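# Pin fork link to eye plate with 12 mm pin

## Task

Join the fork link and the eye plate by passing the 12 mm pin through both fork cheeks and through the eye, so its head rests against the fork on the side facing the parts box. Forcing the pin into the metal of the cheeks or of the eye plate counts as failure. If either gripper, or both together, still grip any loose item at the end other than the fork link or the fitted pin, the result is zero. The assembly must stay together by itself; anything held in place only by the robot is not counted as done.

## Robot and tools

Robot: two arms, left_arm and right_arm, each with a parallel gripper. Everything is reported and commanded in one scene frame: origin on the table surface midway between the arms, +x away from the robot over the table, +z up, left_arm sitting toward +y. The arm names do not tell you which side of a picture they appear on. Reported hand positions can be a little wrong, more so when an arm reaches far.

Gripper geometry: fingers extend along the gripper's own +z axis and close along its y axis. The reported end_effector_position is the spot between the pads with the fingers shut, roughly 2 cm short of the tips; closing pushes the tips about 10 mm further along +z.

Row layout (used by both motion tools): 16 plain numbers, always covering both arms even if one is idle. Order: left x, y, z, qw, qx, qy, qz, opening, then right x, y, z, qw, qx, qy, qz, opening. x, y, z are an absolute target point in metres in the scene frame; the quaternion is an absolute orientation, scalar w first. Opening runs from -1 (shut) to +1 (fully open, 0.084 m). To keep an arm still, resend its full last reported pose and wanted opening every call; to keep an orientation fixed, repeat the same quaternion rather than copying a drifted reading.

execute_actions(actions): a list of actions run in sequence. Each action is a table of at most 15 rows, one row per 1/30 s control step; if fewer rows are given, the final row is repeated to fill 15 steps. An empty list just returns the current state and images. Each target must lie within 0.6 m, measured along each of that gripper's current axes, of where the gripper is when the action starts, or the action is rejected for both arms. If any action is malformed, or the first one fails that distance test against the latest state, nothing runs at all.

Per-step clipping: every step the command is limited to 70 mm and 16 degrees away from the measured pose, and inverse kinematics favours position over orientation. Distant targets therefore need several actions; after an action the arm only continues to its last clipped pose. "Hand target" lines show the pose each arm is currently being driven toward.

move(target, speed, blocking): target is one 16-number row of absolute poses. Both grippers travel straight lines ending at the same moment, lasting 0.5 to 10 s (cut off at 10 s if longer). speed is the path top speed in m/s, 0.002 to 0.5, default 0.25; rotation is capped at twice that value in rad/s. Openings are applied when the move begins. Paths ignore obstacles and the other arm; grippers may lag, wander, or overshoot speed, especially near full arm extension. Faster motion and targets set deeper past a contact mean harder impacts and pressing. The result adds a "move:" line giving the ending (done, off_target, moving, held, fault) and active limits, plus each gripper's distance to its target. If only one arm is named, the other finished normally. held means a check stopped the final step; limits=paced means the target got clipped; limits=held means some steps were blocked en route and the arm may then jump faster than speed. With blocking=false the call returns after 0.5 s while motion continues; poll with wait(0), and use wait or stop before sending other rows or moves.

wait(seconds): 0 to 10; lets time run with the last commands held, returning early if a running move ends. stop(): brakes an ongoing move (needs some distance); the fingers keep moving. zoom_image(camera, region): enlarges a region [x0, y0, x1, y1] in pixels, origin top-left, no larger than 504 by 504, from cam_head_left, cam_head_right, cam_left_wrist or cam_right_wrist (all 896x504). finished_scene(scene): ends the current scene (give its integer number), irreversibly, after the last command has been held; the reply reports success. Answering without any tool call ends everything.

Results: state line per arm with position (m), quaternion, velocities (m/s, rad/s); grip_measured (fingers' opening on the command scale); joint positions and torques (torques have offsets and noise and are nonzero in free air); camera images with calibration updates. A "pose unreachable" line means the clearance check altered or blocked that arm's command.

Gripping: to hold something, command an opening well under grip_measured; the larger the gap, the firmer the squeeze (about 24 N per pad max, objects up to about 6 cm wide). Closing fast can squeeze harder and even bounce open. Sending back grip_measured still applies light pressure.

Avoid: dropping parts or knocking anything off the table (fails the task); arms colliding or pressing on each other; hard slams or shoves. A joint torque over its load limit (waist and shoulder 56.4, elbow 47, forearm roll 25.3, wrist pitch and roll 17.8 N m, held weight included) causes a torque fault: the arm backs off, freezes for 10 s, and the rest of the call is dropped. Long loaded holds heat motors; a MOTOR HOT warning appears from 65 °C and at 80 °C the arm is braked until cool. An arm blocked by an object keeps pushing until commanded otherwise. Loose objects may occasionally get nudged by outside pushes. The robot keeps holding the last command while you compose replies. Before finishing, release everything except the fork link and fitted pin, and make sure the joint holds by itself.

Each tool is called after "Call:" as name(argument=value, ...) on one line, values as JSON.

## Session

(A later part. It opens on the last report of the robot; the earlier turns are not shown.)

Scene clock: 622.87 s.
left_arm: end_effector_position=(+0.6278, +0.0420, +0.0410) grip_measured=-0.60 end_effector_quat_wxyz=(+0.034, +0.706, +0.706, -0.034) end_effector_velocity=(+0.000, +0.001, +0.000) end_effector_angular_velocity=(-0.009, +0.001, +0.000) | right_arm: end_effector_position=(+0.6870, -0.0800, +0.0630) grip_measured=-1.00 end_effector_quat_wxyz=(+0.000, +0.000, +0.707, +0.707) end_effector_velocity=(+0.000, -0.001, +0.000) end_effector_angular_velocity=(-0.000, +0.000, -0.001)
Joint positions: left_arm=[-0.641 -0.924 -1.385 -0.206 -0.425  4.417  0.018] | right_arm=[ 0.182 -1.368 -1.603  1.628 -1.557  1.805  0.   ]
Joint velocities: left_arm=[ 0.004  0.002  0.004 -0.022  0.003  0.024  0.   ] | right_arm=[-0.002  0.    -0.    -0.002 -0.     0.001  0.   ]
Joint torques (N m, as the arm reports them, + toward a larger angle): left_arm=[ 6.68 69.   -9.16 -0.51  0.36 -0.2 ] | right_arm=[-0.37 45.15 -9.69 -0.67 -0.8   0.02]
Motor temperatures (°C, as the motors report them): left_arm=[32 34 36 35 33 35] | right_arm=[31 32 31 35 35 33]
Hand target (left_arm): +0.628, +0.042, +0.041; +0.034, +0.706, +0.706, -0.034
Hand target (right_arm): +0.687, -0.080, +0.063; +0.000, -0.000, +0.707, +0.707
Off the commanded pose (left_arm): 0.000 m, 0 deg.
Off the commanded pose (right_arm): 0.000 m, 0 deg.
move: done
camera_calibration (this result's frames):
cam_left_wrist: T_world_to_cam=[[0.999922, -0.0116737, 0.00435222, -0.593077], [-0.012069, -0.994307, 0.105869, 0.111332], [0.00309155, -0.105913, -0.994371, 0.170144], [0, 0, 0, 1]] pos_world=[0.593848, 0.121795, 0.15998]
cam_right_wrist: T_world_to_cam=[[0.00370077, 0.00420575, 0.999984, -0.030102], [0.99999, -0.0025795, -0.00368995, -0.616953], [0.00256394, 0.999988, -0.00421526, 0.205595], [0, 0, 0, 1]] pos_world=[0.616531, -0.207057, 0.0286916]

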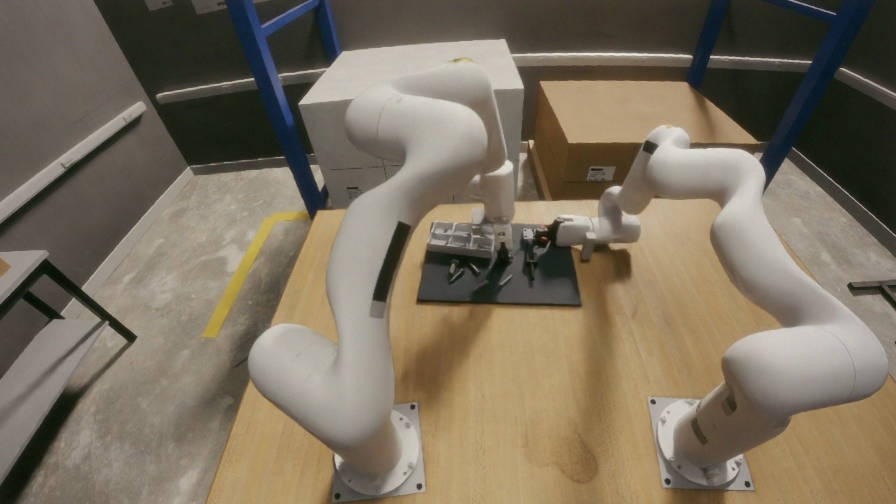

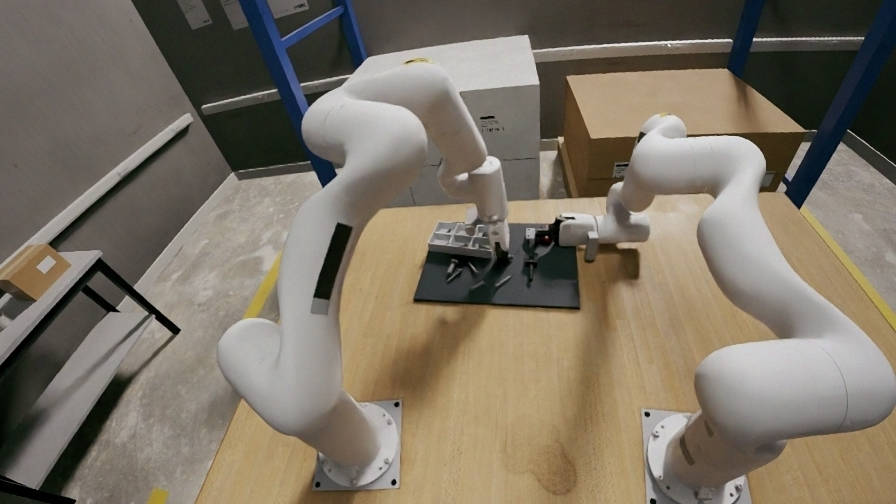

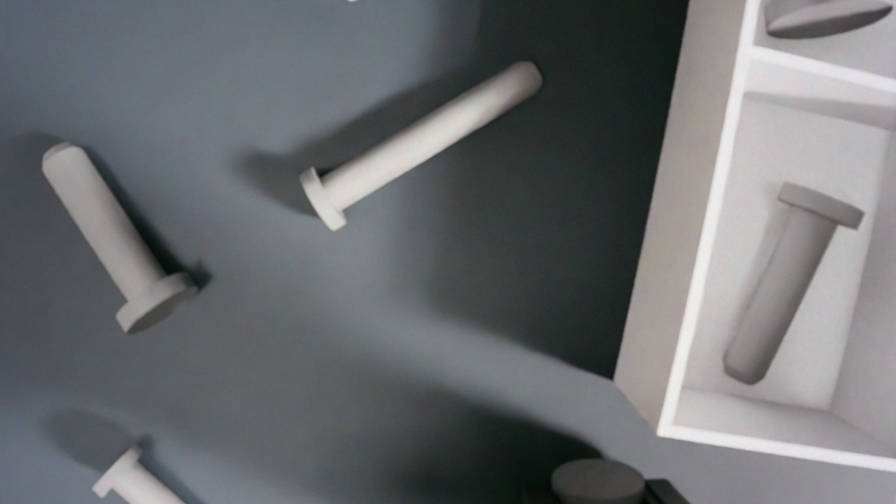

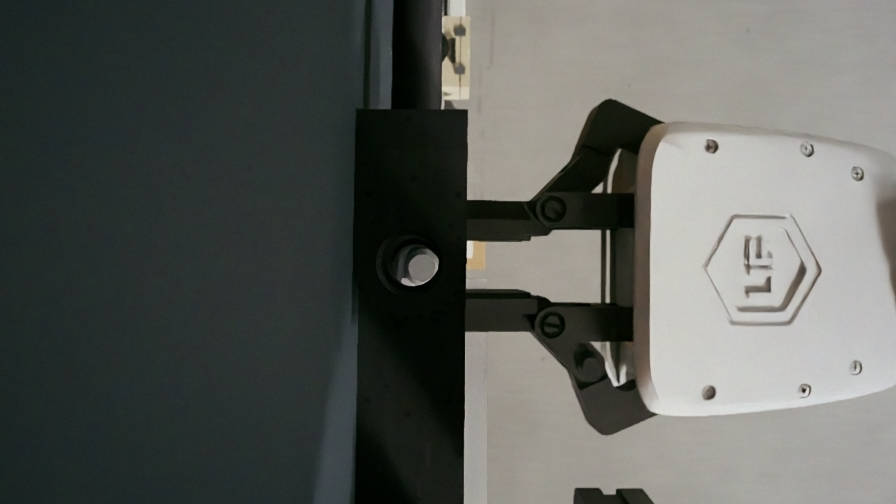

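Call:
move(target=[0.628,0.042,0.0365,0,0.707,0.707,0,-1,0.687,-0.08,0.063,0,0,0.707,0.707,-1], speed=0.03)

Call:
move(target=[0.628,0.042,0.0365,0,0.707,0.707,0,-0.2,0.687,-0.08,0.063,0,0,0.707,0.707,-1])

Call:
move(target=[0.628,0.0402,0.0365,0,0.707,0.707,0,-0.2,0.687,-0.08,0.063,0,0,0.707,0.707,-1], speed=0.01)

Call:
move(target=[0.628,0.0402,0.0365,0,0.707,0.707,0,-1,0.687,-0.08,0.063,0,0,0.707,0.707,-1])

Call:
move(target=[0.6278,0.0402,0.041,0.0339,0.706,0.706,-0.0339,-1,0.687,-0.08,0.063,0,0,0.707,0.707,-1], speed=0.03)

Call:
zoom_image(camera="cam_right_wrist", region=[350,200,490,330])

Scene clock: 626.57 s.
left_arm: end_effector_position=(+0.6280, +0.0420, +0.0366) grip_measured=-0.60 end_effector_quat_wxyz=(+0.001, +0.707, +0.707, -0.000) end_effector_velocity=(+0.000, -0.000, -0.000) end_effector_angular_velocity=(+0.012, -0.000, +0.002) | right_arm: end_effector_position=(+0.6870, -0.0800, +0.0630) grip_measured=-1.00 end_effector_quat_wxyz=(+0.000, +0.000, +0.707, +0.707) end_effector_velocity=(-0.000, -0.000, -0.000) end_effector_angular_velocity=(+0.000, +0.001, +0.000)
Joint positions: left_arm=[-0.672 -0.951 -1.427 -0.002 -0.476  4.201  0.018] | right_arm=[ 0.182 -1.368 -1.603  1.628 -1.557  1.805  0.   ]
Joint velocities: left_arm=[-0.004 -0.003 -0.006  0.024 -0.008 -0.027  0.   ] | right_arm=[-0.    -0.     0.    -0.    -0.     0.001  0.   ]
Joint torques (N m, as the arm reports them, + toward a larger angle): left_arm=[ 6.45 70.26 -9.03 -0.94  0.13 -0.16] | right_arm=[ -0.13  45.65 -11.24  -0.71  -0.62  -0.09]
Motor temperatures (°C, as the motors report them): left_arm=[32 34 36 35 33 35] | right_arm=[31 32 31 35 35 33]
Hand target (left_arm): +0.628, +0.042, +0.036; +0.000, +0.707, +0.707, +0.000
Hand target (right_arm): +0.687, -0.080, +0.063; -0.000, -0.000, +0.707, +0.707
Off the commanded pose (left_arm): 0.000 m, 0 deg.
Off the commanded pose (right_arm): 0.000 m, 0 deg.
move: done
camera_calibration (this result's frames):
cam_left_wrist: T_world_to_cam=[[0.999919, -0.0121921, 0.00359242, -0.593157], [-0.0122349, -0.999851, 0.0121487, 0.11556], [0.00344376, -0.0121917, -0.99992, 0.161807], [0, 0, 0, 1]] pos_world=[0.593966, 0.110284, 0.162521]
cam_right_wrist: T_world_to_cam=[[0.00370082, 0.00420572, 0.999984, -0.030102], [0.99999, -0.00257948, -0.00368999, -0.616953], [0.00256392, 0.999988, -0.00421522, 0.205595], [0, 0, 0, 1]] pos_world=[0.616531, -0.207057, 0.0286916]

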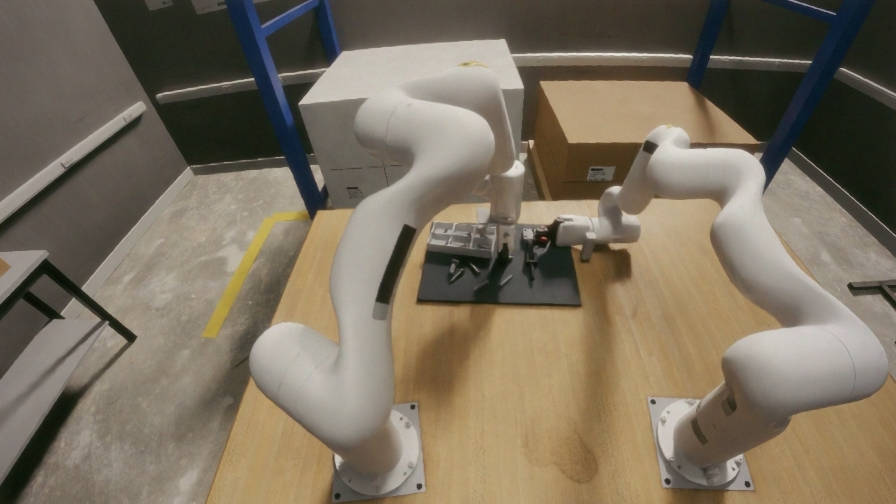

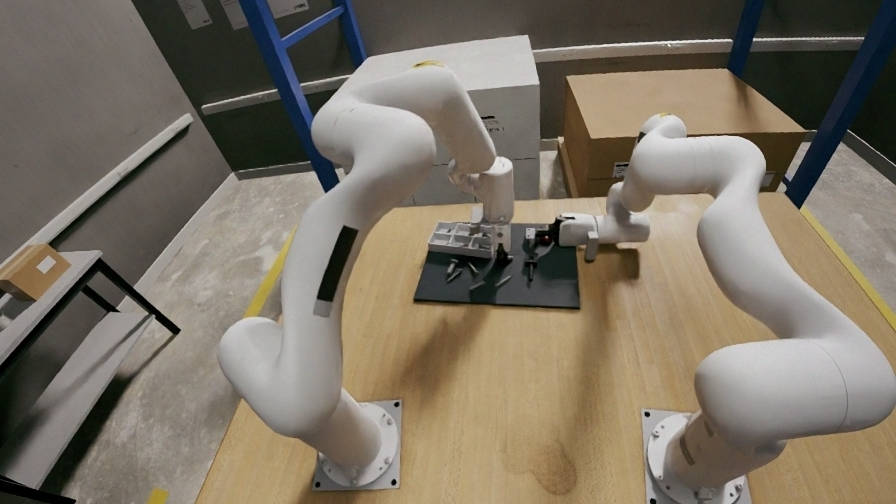

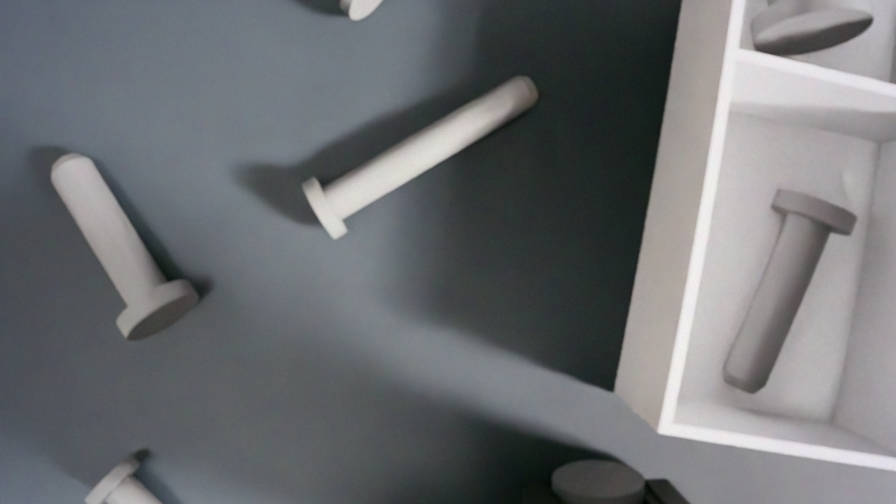

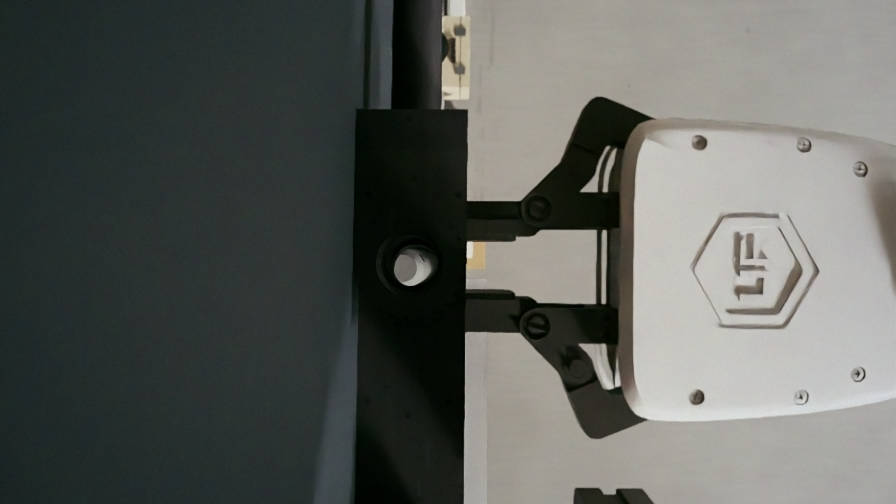

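Scene clock: 627.27 s.
left_arm: end_effector_position=(+0.6280, +0.0420, +0.0365) grip_measured=-0.22 end_effector_quat_wxyz=(+0.000, +0.707, +0.707, -0.000) end_effector_velocity=(-0.000, +0.000, -0.001) end_effector_angular_velocity=(+0.001, -0.000, -0.002) | right_arm: end_effector_position=(+0.6870, -0.0800, +0.0630) grip_measured=-1.00 end_effector_quat_wxyz=(-0.000, -0.000, +0.707, +0.707) end_effector_velocity=(+0.001, -0.000, +0.000) end_effector_angular_velocity=(+0.000, -0.001, -0.002)
Joint positions: left_arm=[-0.673 -0.951 -1.428 -0.    -0.477  4.199  0.035] | right_arm=[ 0.182 -1.368 -1.603  1.628 -1.557  1.805  0.   ]
Joint velocities: left_arm=[-0.    -0.001 -0.     0.003  0.001 -0.001  0.   ] | right_arm=[-0.001  0.    -0.     0.001 -0.    -0.001  0.   ]
Joint torques (N m, as the arm reports them, + toward a larger angle): left_arm=[ 6.78 70.8  -9.37 -0.64  0.35 -0.25] | right_arm=[-0.26 47.24 -9.46 -1.19 -0.63 -0.44]
Motor temperatures (°C, as the motors report them): left_arm=[32 34 36 35 33 35] | right_arm=[31 32 31 35 35 33]
Hand target (left_arm): +0.628, +0.042, +0.037; +0.000, +0.707, +0.707, +0.000
Hand target (right_arm): +0.687, -0.080, +0.063; -0.000, +0.000, +0.707, +0.707
Off the commanded pose (left_arm): 0.000 m, 0 deg.
Off the commanded pose (right_arm): 0.000 m, 0 deg.
move: done
camera_calibration (this result's frames):
cam_left_wrist: T_world_to_cam=[[0.999921, -0.0121176, 0.00336884, -0.593158], [-0.0121539, -0.999866, 0.0109769, 0.115566], [0.00323537, -0.011017, -0.999934, 0.161818], [0, 0, 0, 1]] pos_world=[0.593993, 0.110145, 0.162537]
cam_right_wrist: T_world_to_cam=[[0.00370076, 0.00420597, 0.999984, -0.0301019], [0.99999, -0.00257933, -0.00368993, -0.616953], [0.00256377, 0.999988, -0.00421547, 0.205595], [0, 0, 0, 1]] pos_world=[0.616531, -0.207057, 0.0286916]

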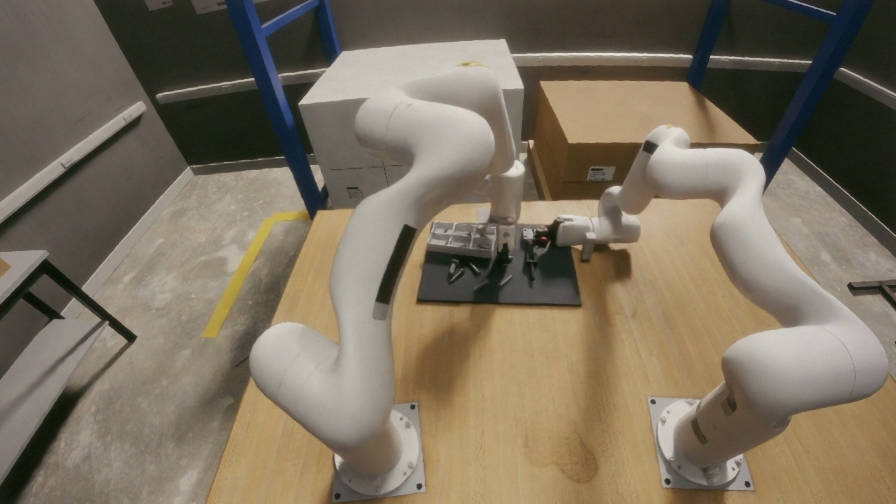

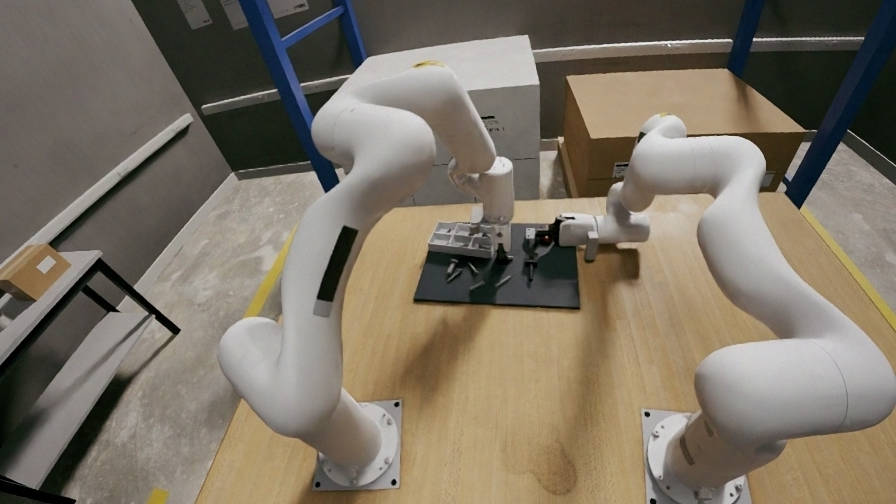

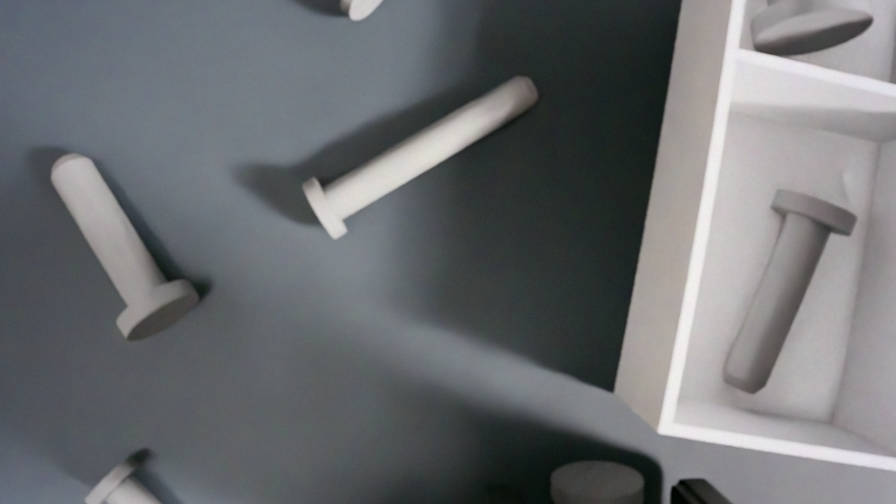

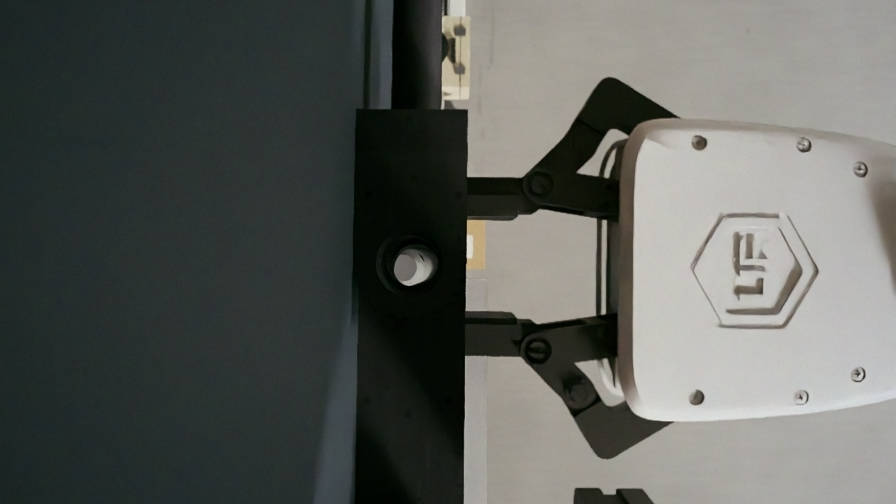

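Scene clock: 627.97 s.
left_arm: end_effector_position=(+0.6280, +0.0403, +0.0365) grip_measured=-0.22 end_effector_quat_wxyz=(+0.000, +0.707, +0.707, -0.000) end_effector_velocity=(+0.000, -0.001, +0.001) end_effector_angular_velocity=(-0.000, -0.000, +0.001) | right_arm: end_effector_position=(+0.6870, -0.0800, +0.0630) grip_measured=-1.00 end_effector_quat_wxyz=(-0.000, -0.000, +0.707, +0.707) end_effector_velocity=(+0.000, -0.000, +0.000) end_effector_angular_velocity=(+0.000, -0.000, -0.000)
Joint positions: left_arm=[-0.675 -0.953 -1.431 -0.    -0.479  4.197  0.035] | right_arm=[ 0.182 -1.368 -1.603  1.628 -1.557  1.805  0.   ]
Joint velocities: left_arm=[-0.     0.001 -0.001 -0.    -0.001 -0.001 -0.   ] | right_arm=[-0.001  0.     0.    -0.    -0.    -0.     0.   ]
Joint torques (N m, as the arm reports them, + toward a larger angle): left_arm=[ 6.08 70.58 -9.41 -0.18  0.29 -0.19] | right_arm=[  0.63  44.47 -10.48  -1.73  -0.92  -0.11]
Motor temperatures (°C, as the motors report them): left_arm=[32 34 36 35 33 35] | right_arm=[31 32 31 35 35 33]
Hand target (left_arm): +0.628, +0.040, +0.037; -0.000, +0.707, +0.707, -0.000
Hand target (right_arm): +0.687, -0.080, +0.063; -0.000, +0.000, +0.707, +0.707
Off the commanded pose (left_arm): 0.000 m, 0 deg.
Off the commanded pose (right_arm): 0.000 m, 0 deg.
move: done
camera_calibration (this result's frames):
cam_left_wrist: T_world_to_cam=[[0.999921, -0.0121257, 0.00336126, -0.593183], [-0.0121619, -0.999866, 0.0109563, 0.113828], [0.00322796, -0.0109963, -0.999934, 0.161801], [0, 0, 0, 1]] pos_world=[0.593998, 0.108399, 0.162538]
cam_right_wrist: T_world_to_cam=[[0.00370092, 0.00420597, 0.999984, -0.030102], [0.99999, -0.00257921, -0.00369009, -0.616953], [0.00256365, 0.999988, -0.00421547, 0.205595], [0, 0, 0, 1]] pos_world=[0.616531, -0.207057, 0.0286916]

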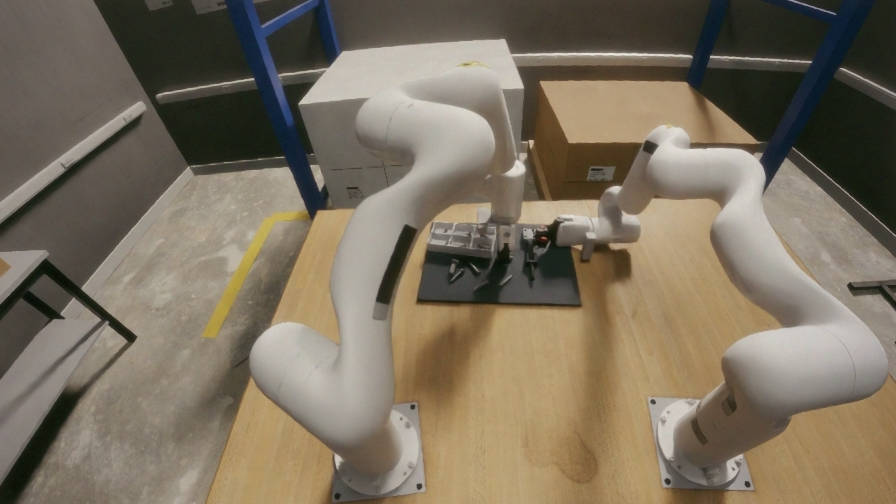

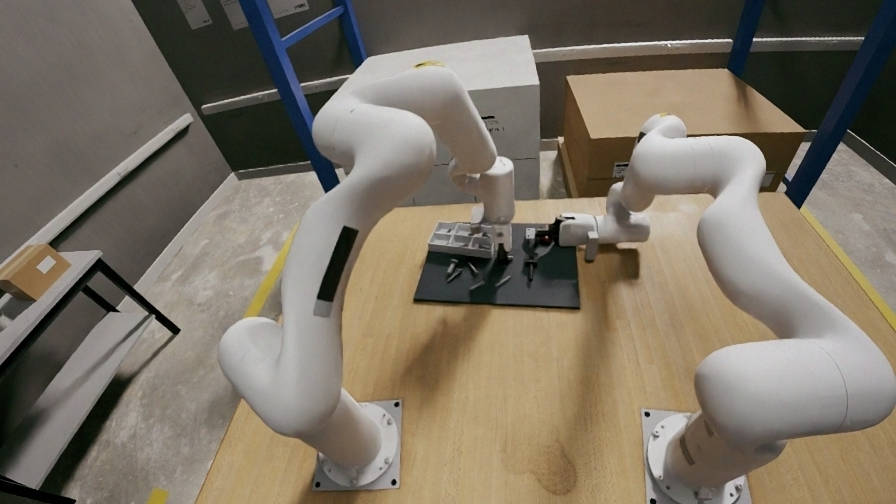

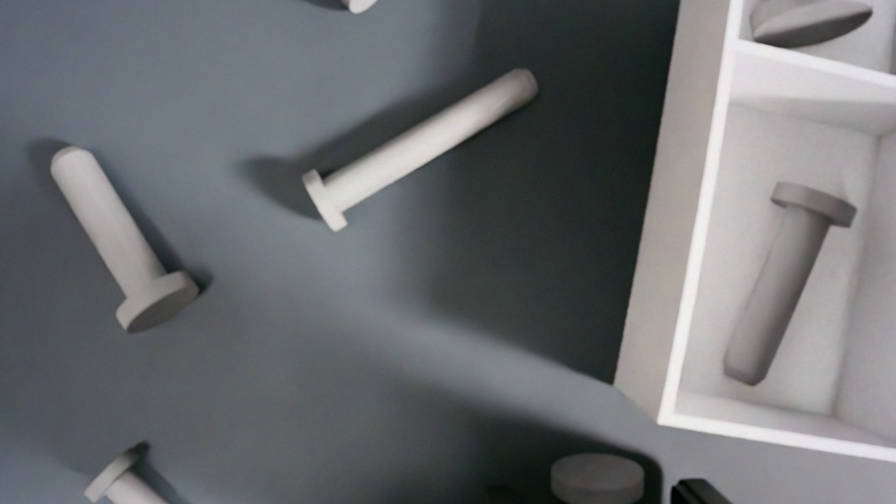

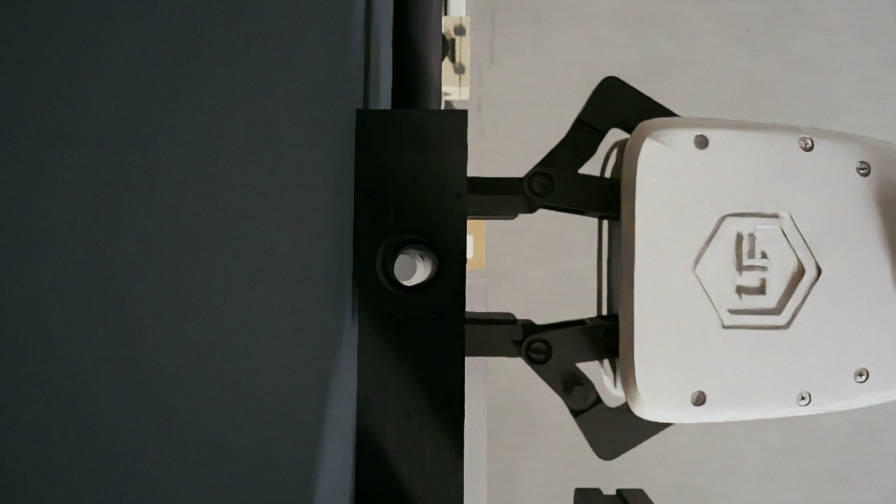

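Scene clock: 628.67 s.
left_arm: end_effector_position=(+0.6280, +0.0402, +0.0365) grip_measured=-0.74 end_effector_quat_wxyz=(-0.000, +0.707, +0.707, -0.000) end_effector_velocity=(+0.000, +0.000, -0.000) end_effector_angular_velocity=(+0.000, +0.000, +0.001) | right_arm: end_effector_position=(+0.6870, -0.0800, +0.0630) grip_measured=-1.00 end_effector_quat_wxyz=(+0.000, -0.000, +0.707, +0.707) end_effector_velocity=(-0.000, -0.000, -0.000) end_effector_angular_velocity=(+0.000, +0.002, -0.001)
Joint positions: left_arm=[-0.675 -0.953 -1.431  0.    -0.479  4.197  0.011] | right_arm=[ 0.182 -1.368 -1.603  1.628 -1.557  1.805  0.   ]
Joint velocities: left_arm=[ 0.001 -0.    -0.     0.    -0.    -0.    -0.   ] | right_arm=[-0.001 -0.     0.001  0.    -0.     0.001  0.   ]
Joint torques (N m, as the arm reports them, + toward a larger angle): left_arm=[ 6.96 70.38 -9.94 -0.21  0.34 -0.18] | right_arm=[  1.66  45.59 -11.48  -0.95  -0.92  -0.17]
Motor temperatures (°C, as the motors report them): left_arm=[32 34 36 35 33 35] | right_arm=[31 32 31 35 35 33]
Hand target (left_arm): +0.628, +0.040, +0.037; -0.000, +0.707, +0.707, -0.000
Hand target (right_arm): +0.687, -0.080, +0.063; -0.000, -0.000, +0.707, +0.707
Off the commanded pose (left_arm): 0.000 m, 0 deg.
Off the commanded pose (right_arm): 0.000 m, 0 deg.
move: done
camera_calibration (this result's frames):
cam_left_wrist: T_world_to_cam=[[0.999921, -0.012116, 0.00335141, -0.593177], [-0.012152, -0.999866, 0.0109413, 0.113771], [0.00321839, -0.0109812, -0.999935, 0.161802], [0, 0, 0, 1]] pos_world=[0.593992, 0.108346, 0.162535]
cam_right_wrist: T_world_to_cam=[[0.00370055, 0.00420585, 0.999984, -0.0301018], [0.99999, -0.0025794, -0.00368972, -0.616953], [0.00256384, 0.999988, -0.00421536, 0.205595], [0, 0, 0, 1]] pos_world=[0.616531, -0.207057, 0.0286916]

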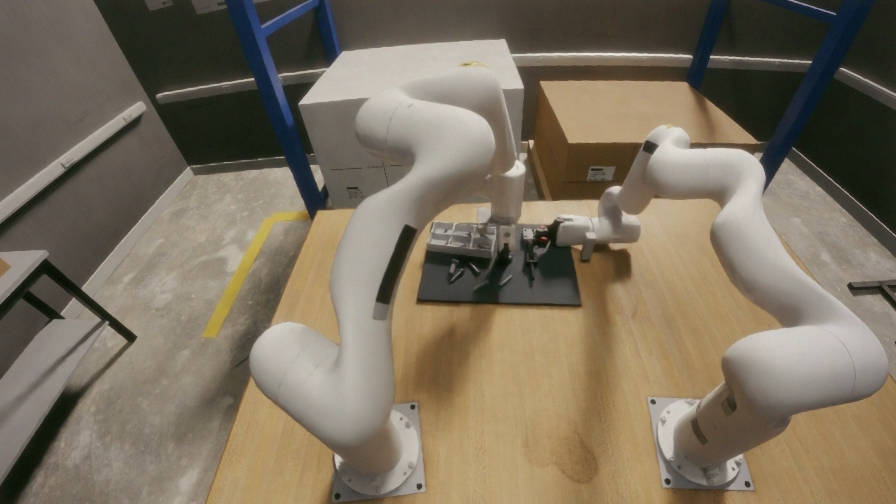

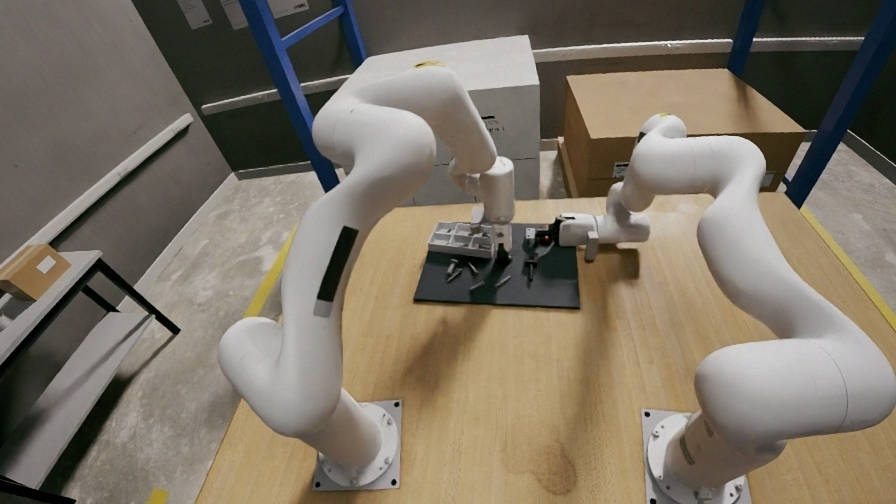

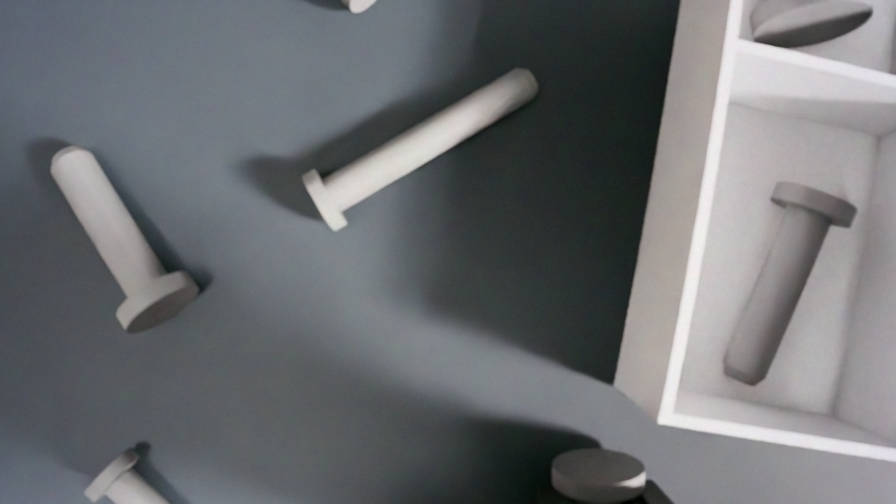

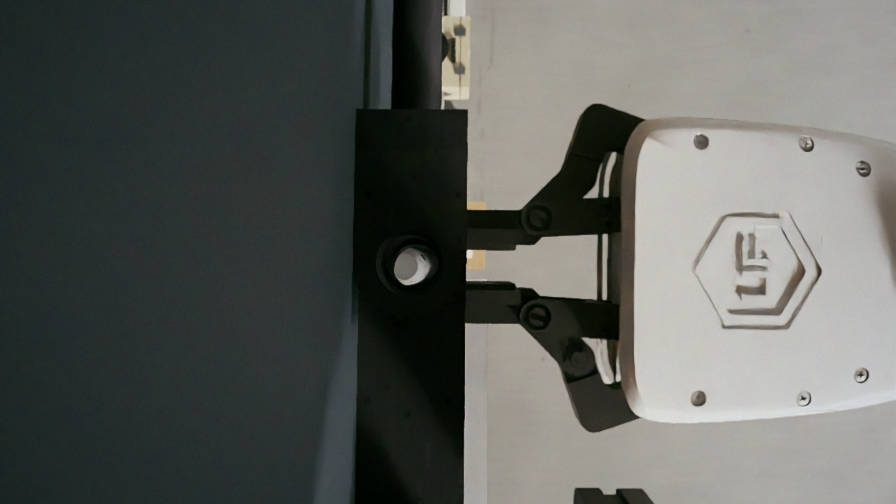

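Scene clock: 630.50 s.
left_arm: end_effector_position=(+0.6279, +0.0402, +0.0410) grip_measured=-0.74 end_effector_quat_wxyz=(+0.033, +0.706, +0.706, -0.033) end_effector_velocity=(+0.000, +0.000, +0.000) end_effector_angular_velocity=(-0.013, +0.000, -0.002) | right_arm: end_effector_position=(+0.6870, -0.0800, +0.0630) grip_measured=-1.00 end_effector_quat_wxyz=(-0.000, -0.000, +0.707, +0.707) end_effector_velocity=(-0.001, +0.000, -0.000) end_effector_angular_velocity=(-0.000, +0.001, +0.001)
Joint positions: left_arm=[-0.644 -0.926 -1.388 -0.204 -0.427  4.412  0.011] | right_arm=[ 0.182 -1.368 -1.603  1.628 -1.557  1.805  0.   ]
Joint velocities: left_arm=[ 0.005  0.002  0.005 -0.033  0.006  0.037 -0.   ] | right_arm=[ 0.001 -0.     0.001 -0.    -0.    -0.     0.   ]
Joint torques (N m, as the arm reports them, + toward a larger angle): left_arm=[ 5.41 69.21 -9.33 -0.85  0.39 -0.33] | right_arm=[  0.25  46.74 -11.31  -1.08  -0.52   0.09]
Motor temperatures (°C, as the motors report them): left_arm=[32 34 36 35 33 35] | right_arm=[31 32 31 35 35 33]
Hand target (left_arm): +0.628, +0.040, +0.041; +0.034, +0.706, +0.706, -0.034
Hand target (right_arm): +0.687, -0.080, +0.063; -0.000, -0.000, +0.707, +0.707
Off the commanded pose (left_arm): 0.000 m, 0 deg.
Off the commanded pose (right_arm): 0.000 m, 0 deg.
move: done
camera_calibration (this result's frames):
cam_left_wrist: T_world_to_cam=[[0.999923, -0.0116079, 0.00440271, -0.593111], [-0.0120073, -0.994359, 0.105382, 0.10953], [0.00315462, -0.105427, -0.994422, 0.169884], [0, 0, 0, 1]] pos_world=[0.593844, 0.119938, 0.160006]
cam_right_wrist: T_world_to_cam=[[0.00370087, 0.00420582, 0.999984, -0.030102], [0.99999, -0.00257927, -0.00369004, -0.616953], [0.00256371, 0.999988, -0.00421532, 0.205595], [0, 0, 0, 1]] pos_world=[0.616531, -0.207057, 0.0286916]

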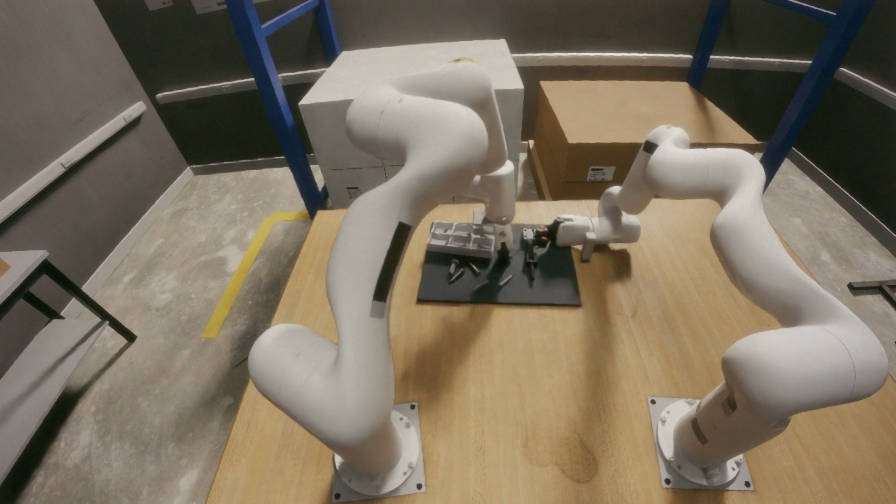

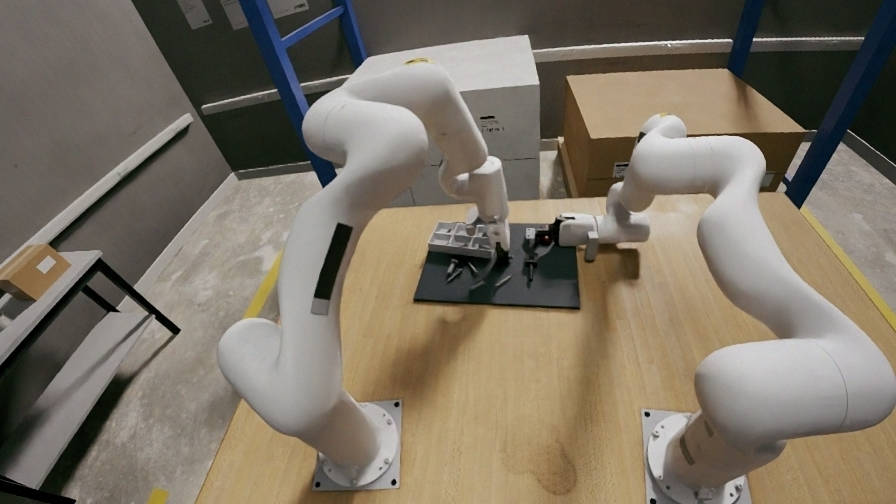

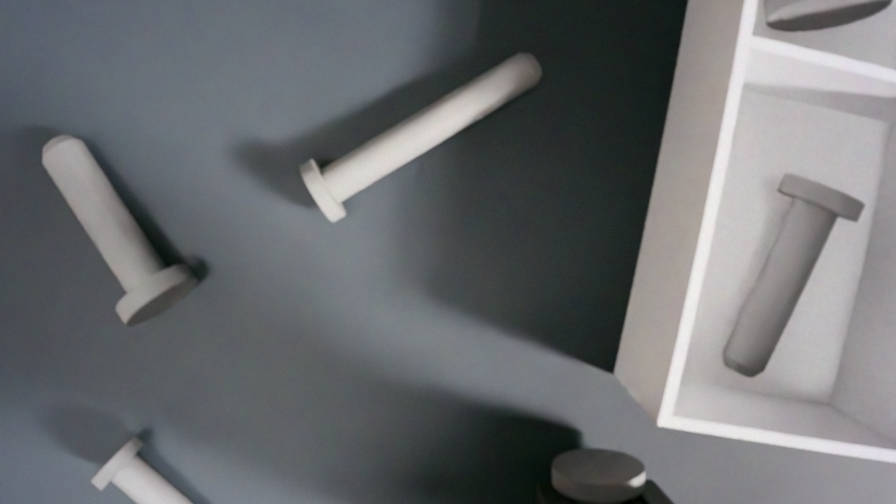

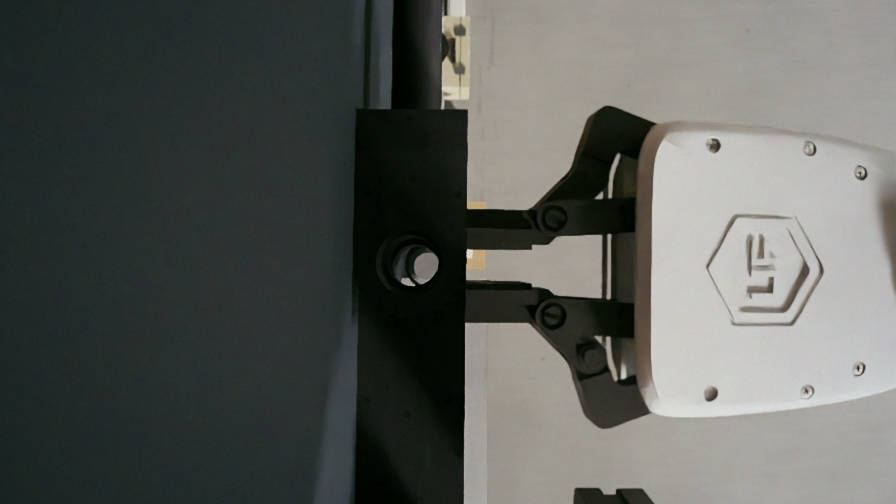

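Region (350, 200, 490, 330) of cam_right_wrist's 896x504 image, scaled by 3.600, with more detail than that image has; it fills the top 468 rows of this view, and the rest is white.

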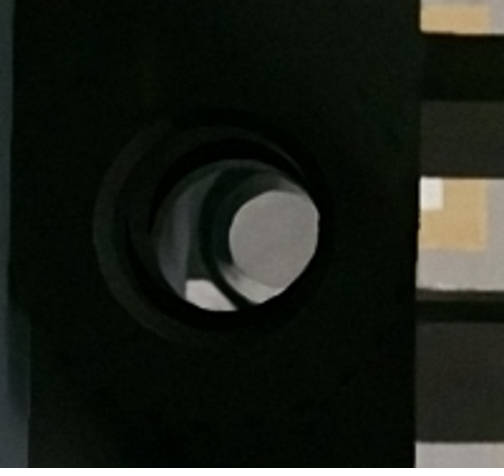

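Call:
move(target=[0.6278,0.0402,0.041,0.01,0.707,0.707,-0.01,-1,0.687,-0.08,0.063,0,0,0.707,0.707,-1], speed=0.03)

Call:
zoom_image(camera="cam_right_wrist", region=[350,200,490,330])

Scene clock: 633.70 s.
left_arm: end_effector_position=(+0.6278, +0.0402, +0.0410) grip_measured=-0.74 end_effector_quat_wxyz=(+0.010, +0.707, +0.707, -0.010) end_effector_velocity=(-0.000, +0.000, -0.000) end_effector_angular_velocity=(+0.013, +0.000, +0.002) | right_arm: end_effector_position=(+0.6870, -0.0800, +0.0630) grip_measured=-1.00 end_effector_quat_wxyz=(+0.000, -0.000, +0.707, +0.707) end_effector_velocity=(+0.000, -0.001, -0.001) end_effector_angular_velocity=(-0.000, +0.001, -0.002)
Joint positions: left_arm=[-0.665 -0.938 -1.415 -0.058 -0.464  4.258  0.011] | right_arm=[ 0.182 -1.368 -1.603  1.628 -1.557  1.805  0.   ]
Joint velocities: left_arm=[-0.004 -0.003 -0.005  0.025 -0.008 -0.029  0.   ] | right_arm=[-0.002 -0.001 -0.    -0.     0.     0.     0.   ]
Joint torques (N m, as the arm reports them, + toward a larger angle): left_arm=[ 5.51 70.63 -8.99 -1.12  0.33 -0.12] | right_arm=[  0.45  46.31 -10.19  -1.94  -0.74  -0.14]
Motor temperatures (°C, as the motors report them): left_arm=[32 34 36 35 33 35] | right_arm=[31 32 31 35 35 33]
Hand target (left_arm): +0.628, +0.040, +0.041; +0.010, +0.707, +0.707, -0.010
Hand target (right_arm): +0.687, -0.080, +0.063; +0.000, +0.000, +0.707, +0.707
Off the commanded pose (left_arm): 0.000 m, 0 deg.
Off the commanded pose (right_arm): 0.000 m, 0 deg.
move: done
camera_calibration (this result's frames):
cam_left_wrist: T_world_to_cam=[[0.999919, -0.012102, 0.00382559, -0.592994], [-0.0122468, -0.999108, 0.0404239, 0.112542], [0.00333297, -0.0404675, -0.999175, 0.167383], [0, 0, 0, 1]] pos_world=[0.593766, 0.112039, 0.164964]
cam_right_wrist: T_world_to_cam=[[0.00370062, 0.00420572, 0.999984, -0.0301019], [0.99999, -0.00257944, -0.00368979, -0.616953], [0.00256388, 0.999988, -0.00421522, 0.205595], [0, 0, 0, 1]] pos_world=[0.616531, -0.207057, 0.0286916]

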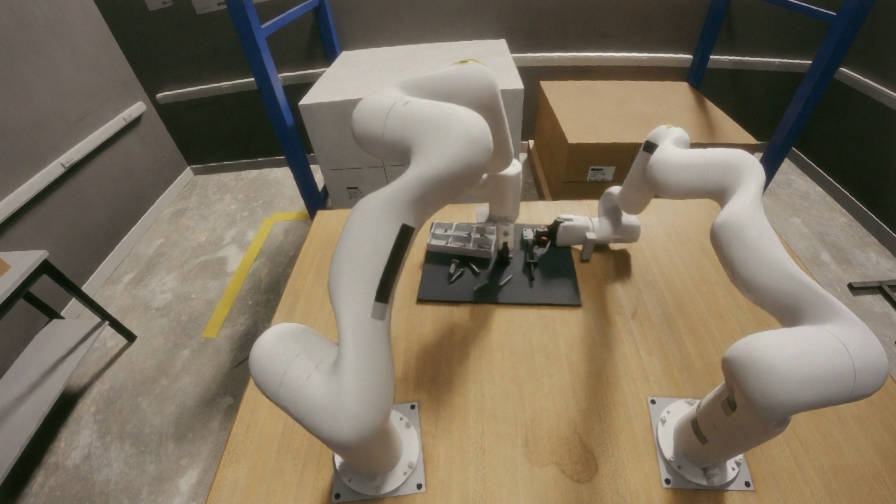

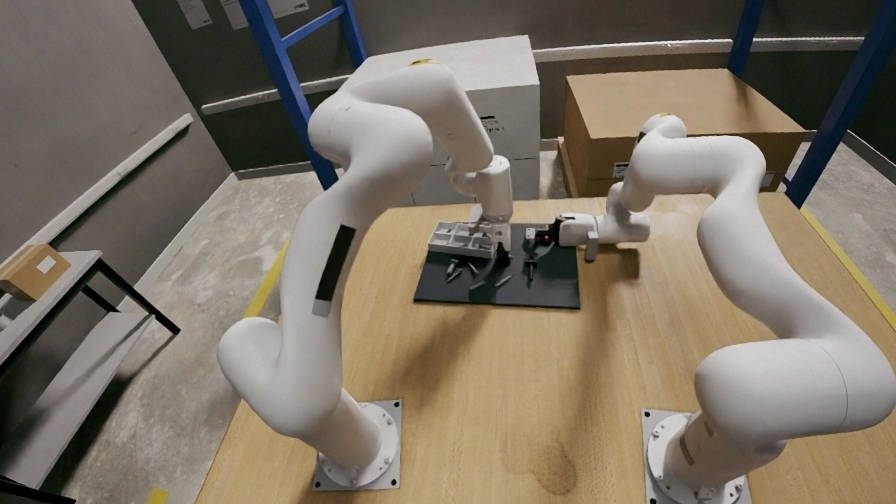

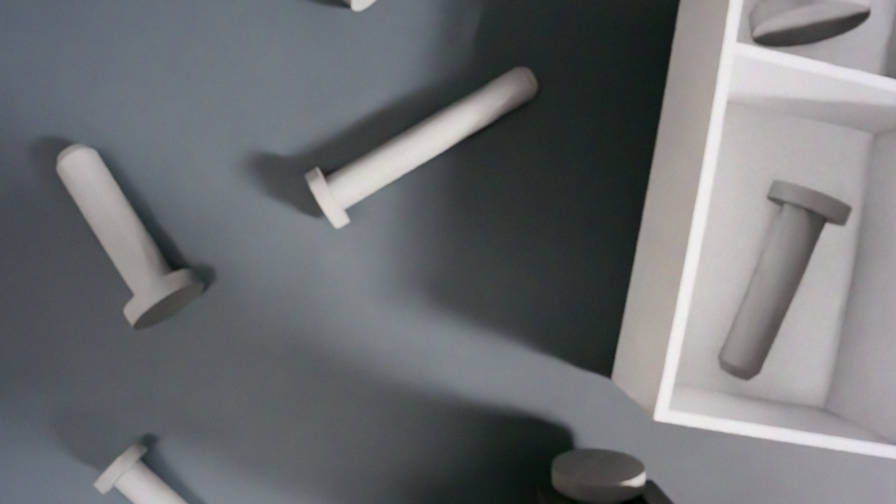

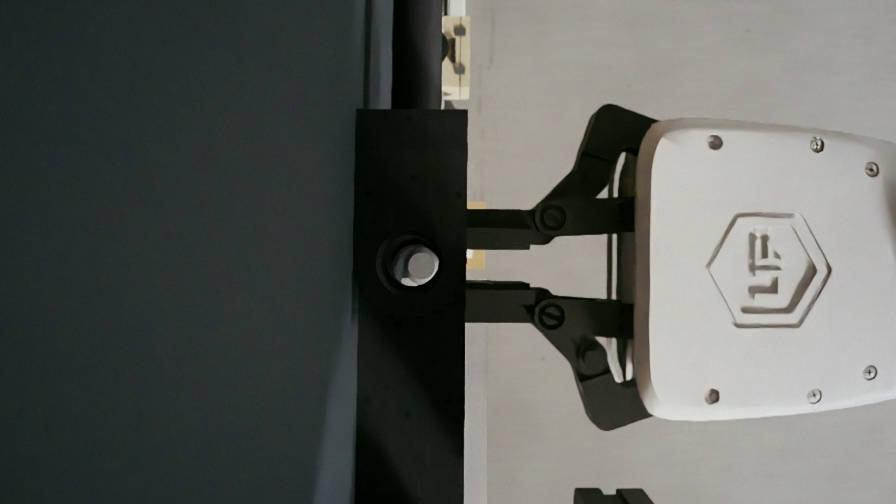

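Region (350, 200, 490, 330) of cam_right_wrist's 896x504 image, scaled by 3.600, with more detail than that image has; it fills the top 468 rows of this view, and the rest is white.

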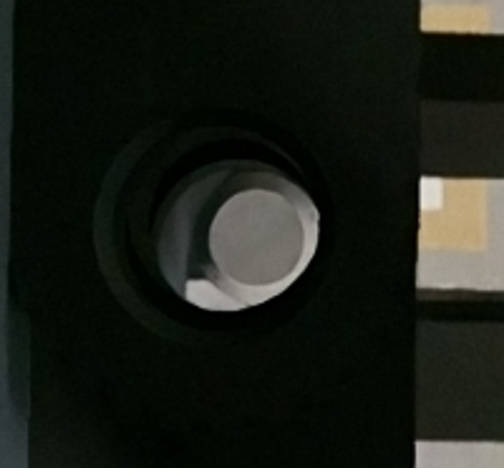

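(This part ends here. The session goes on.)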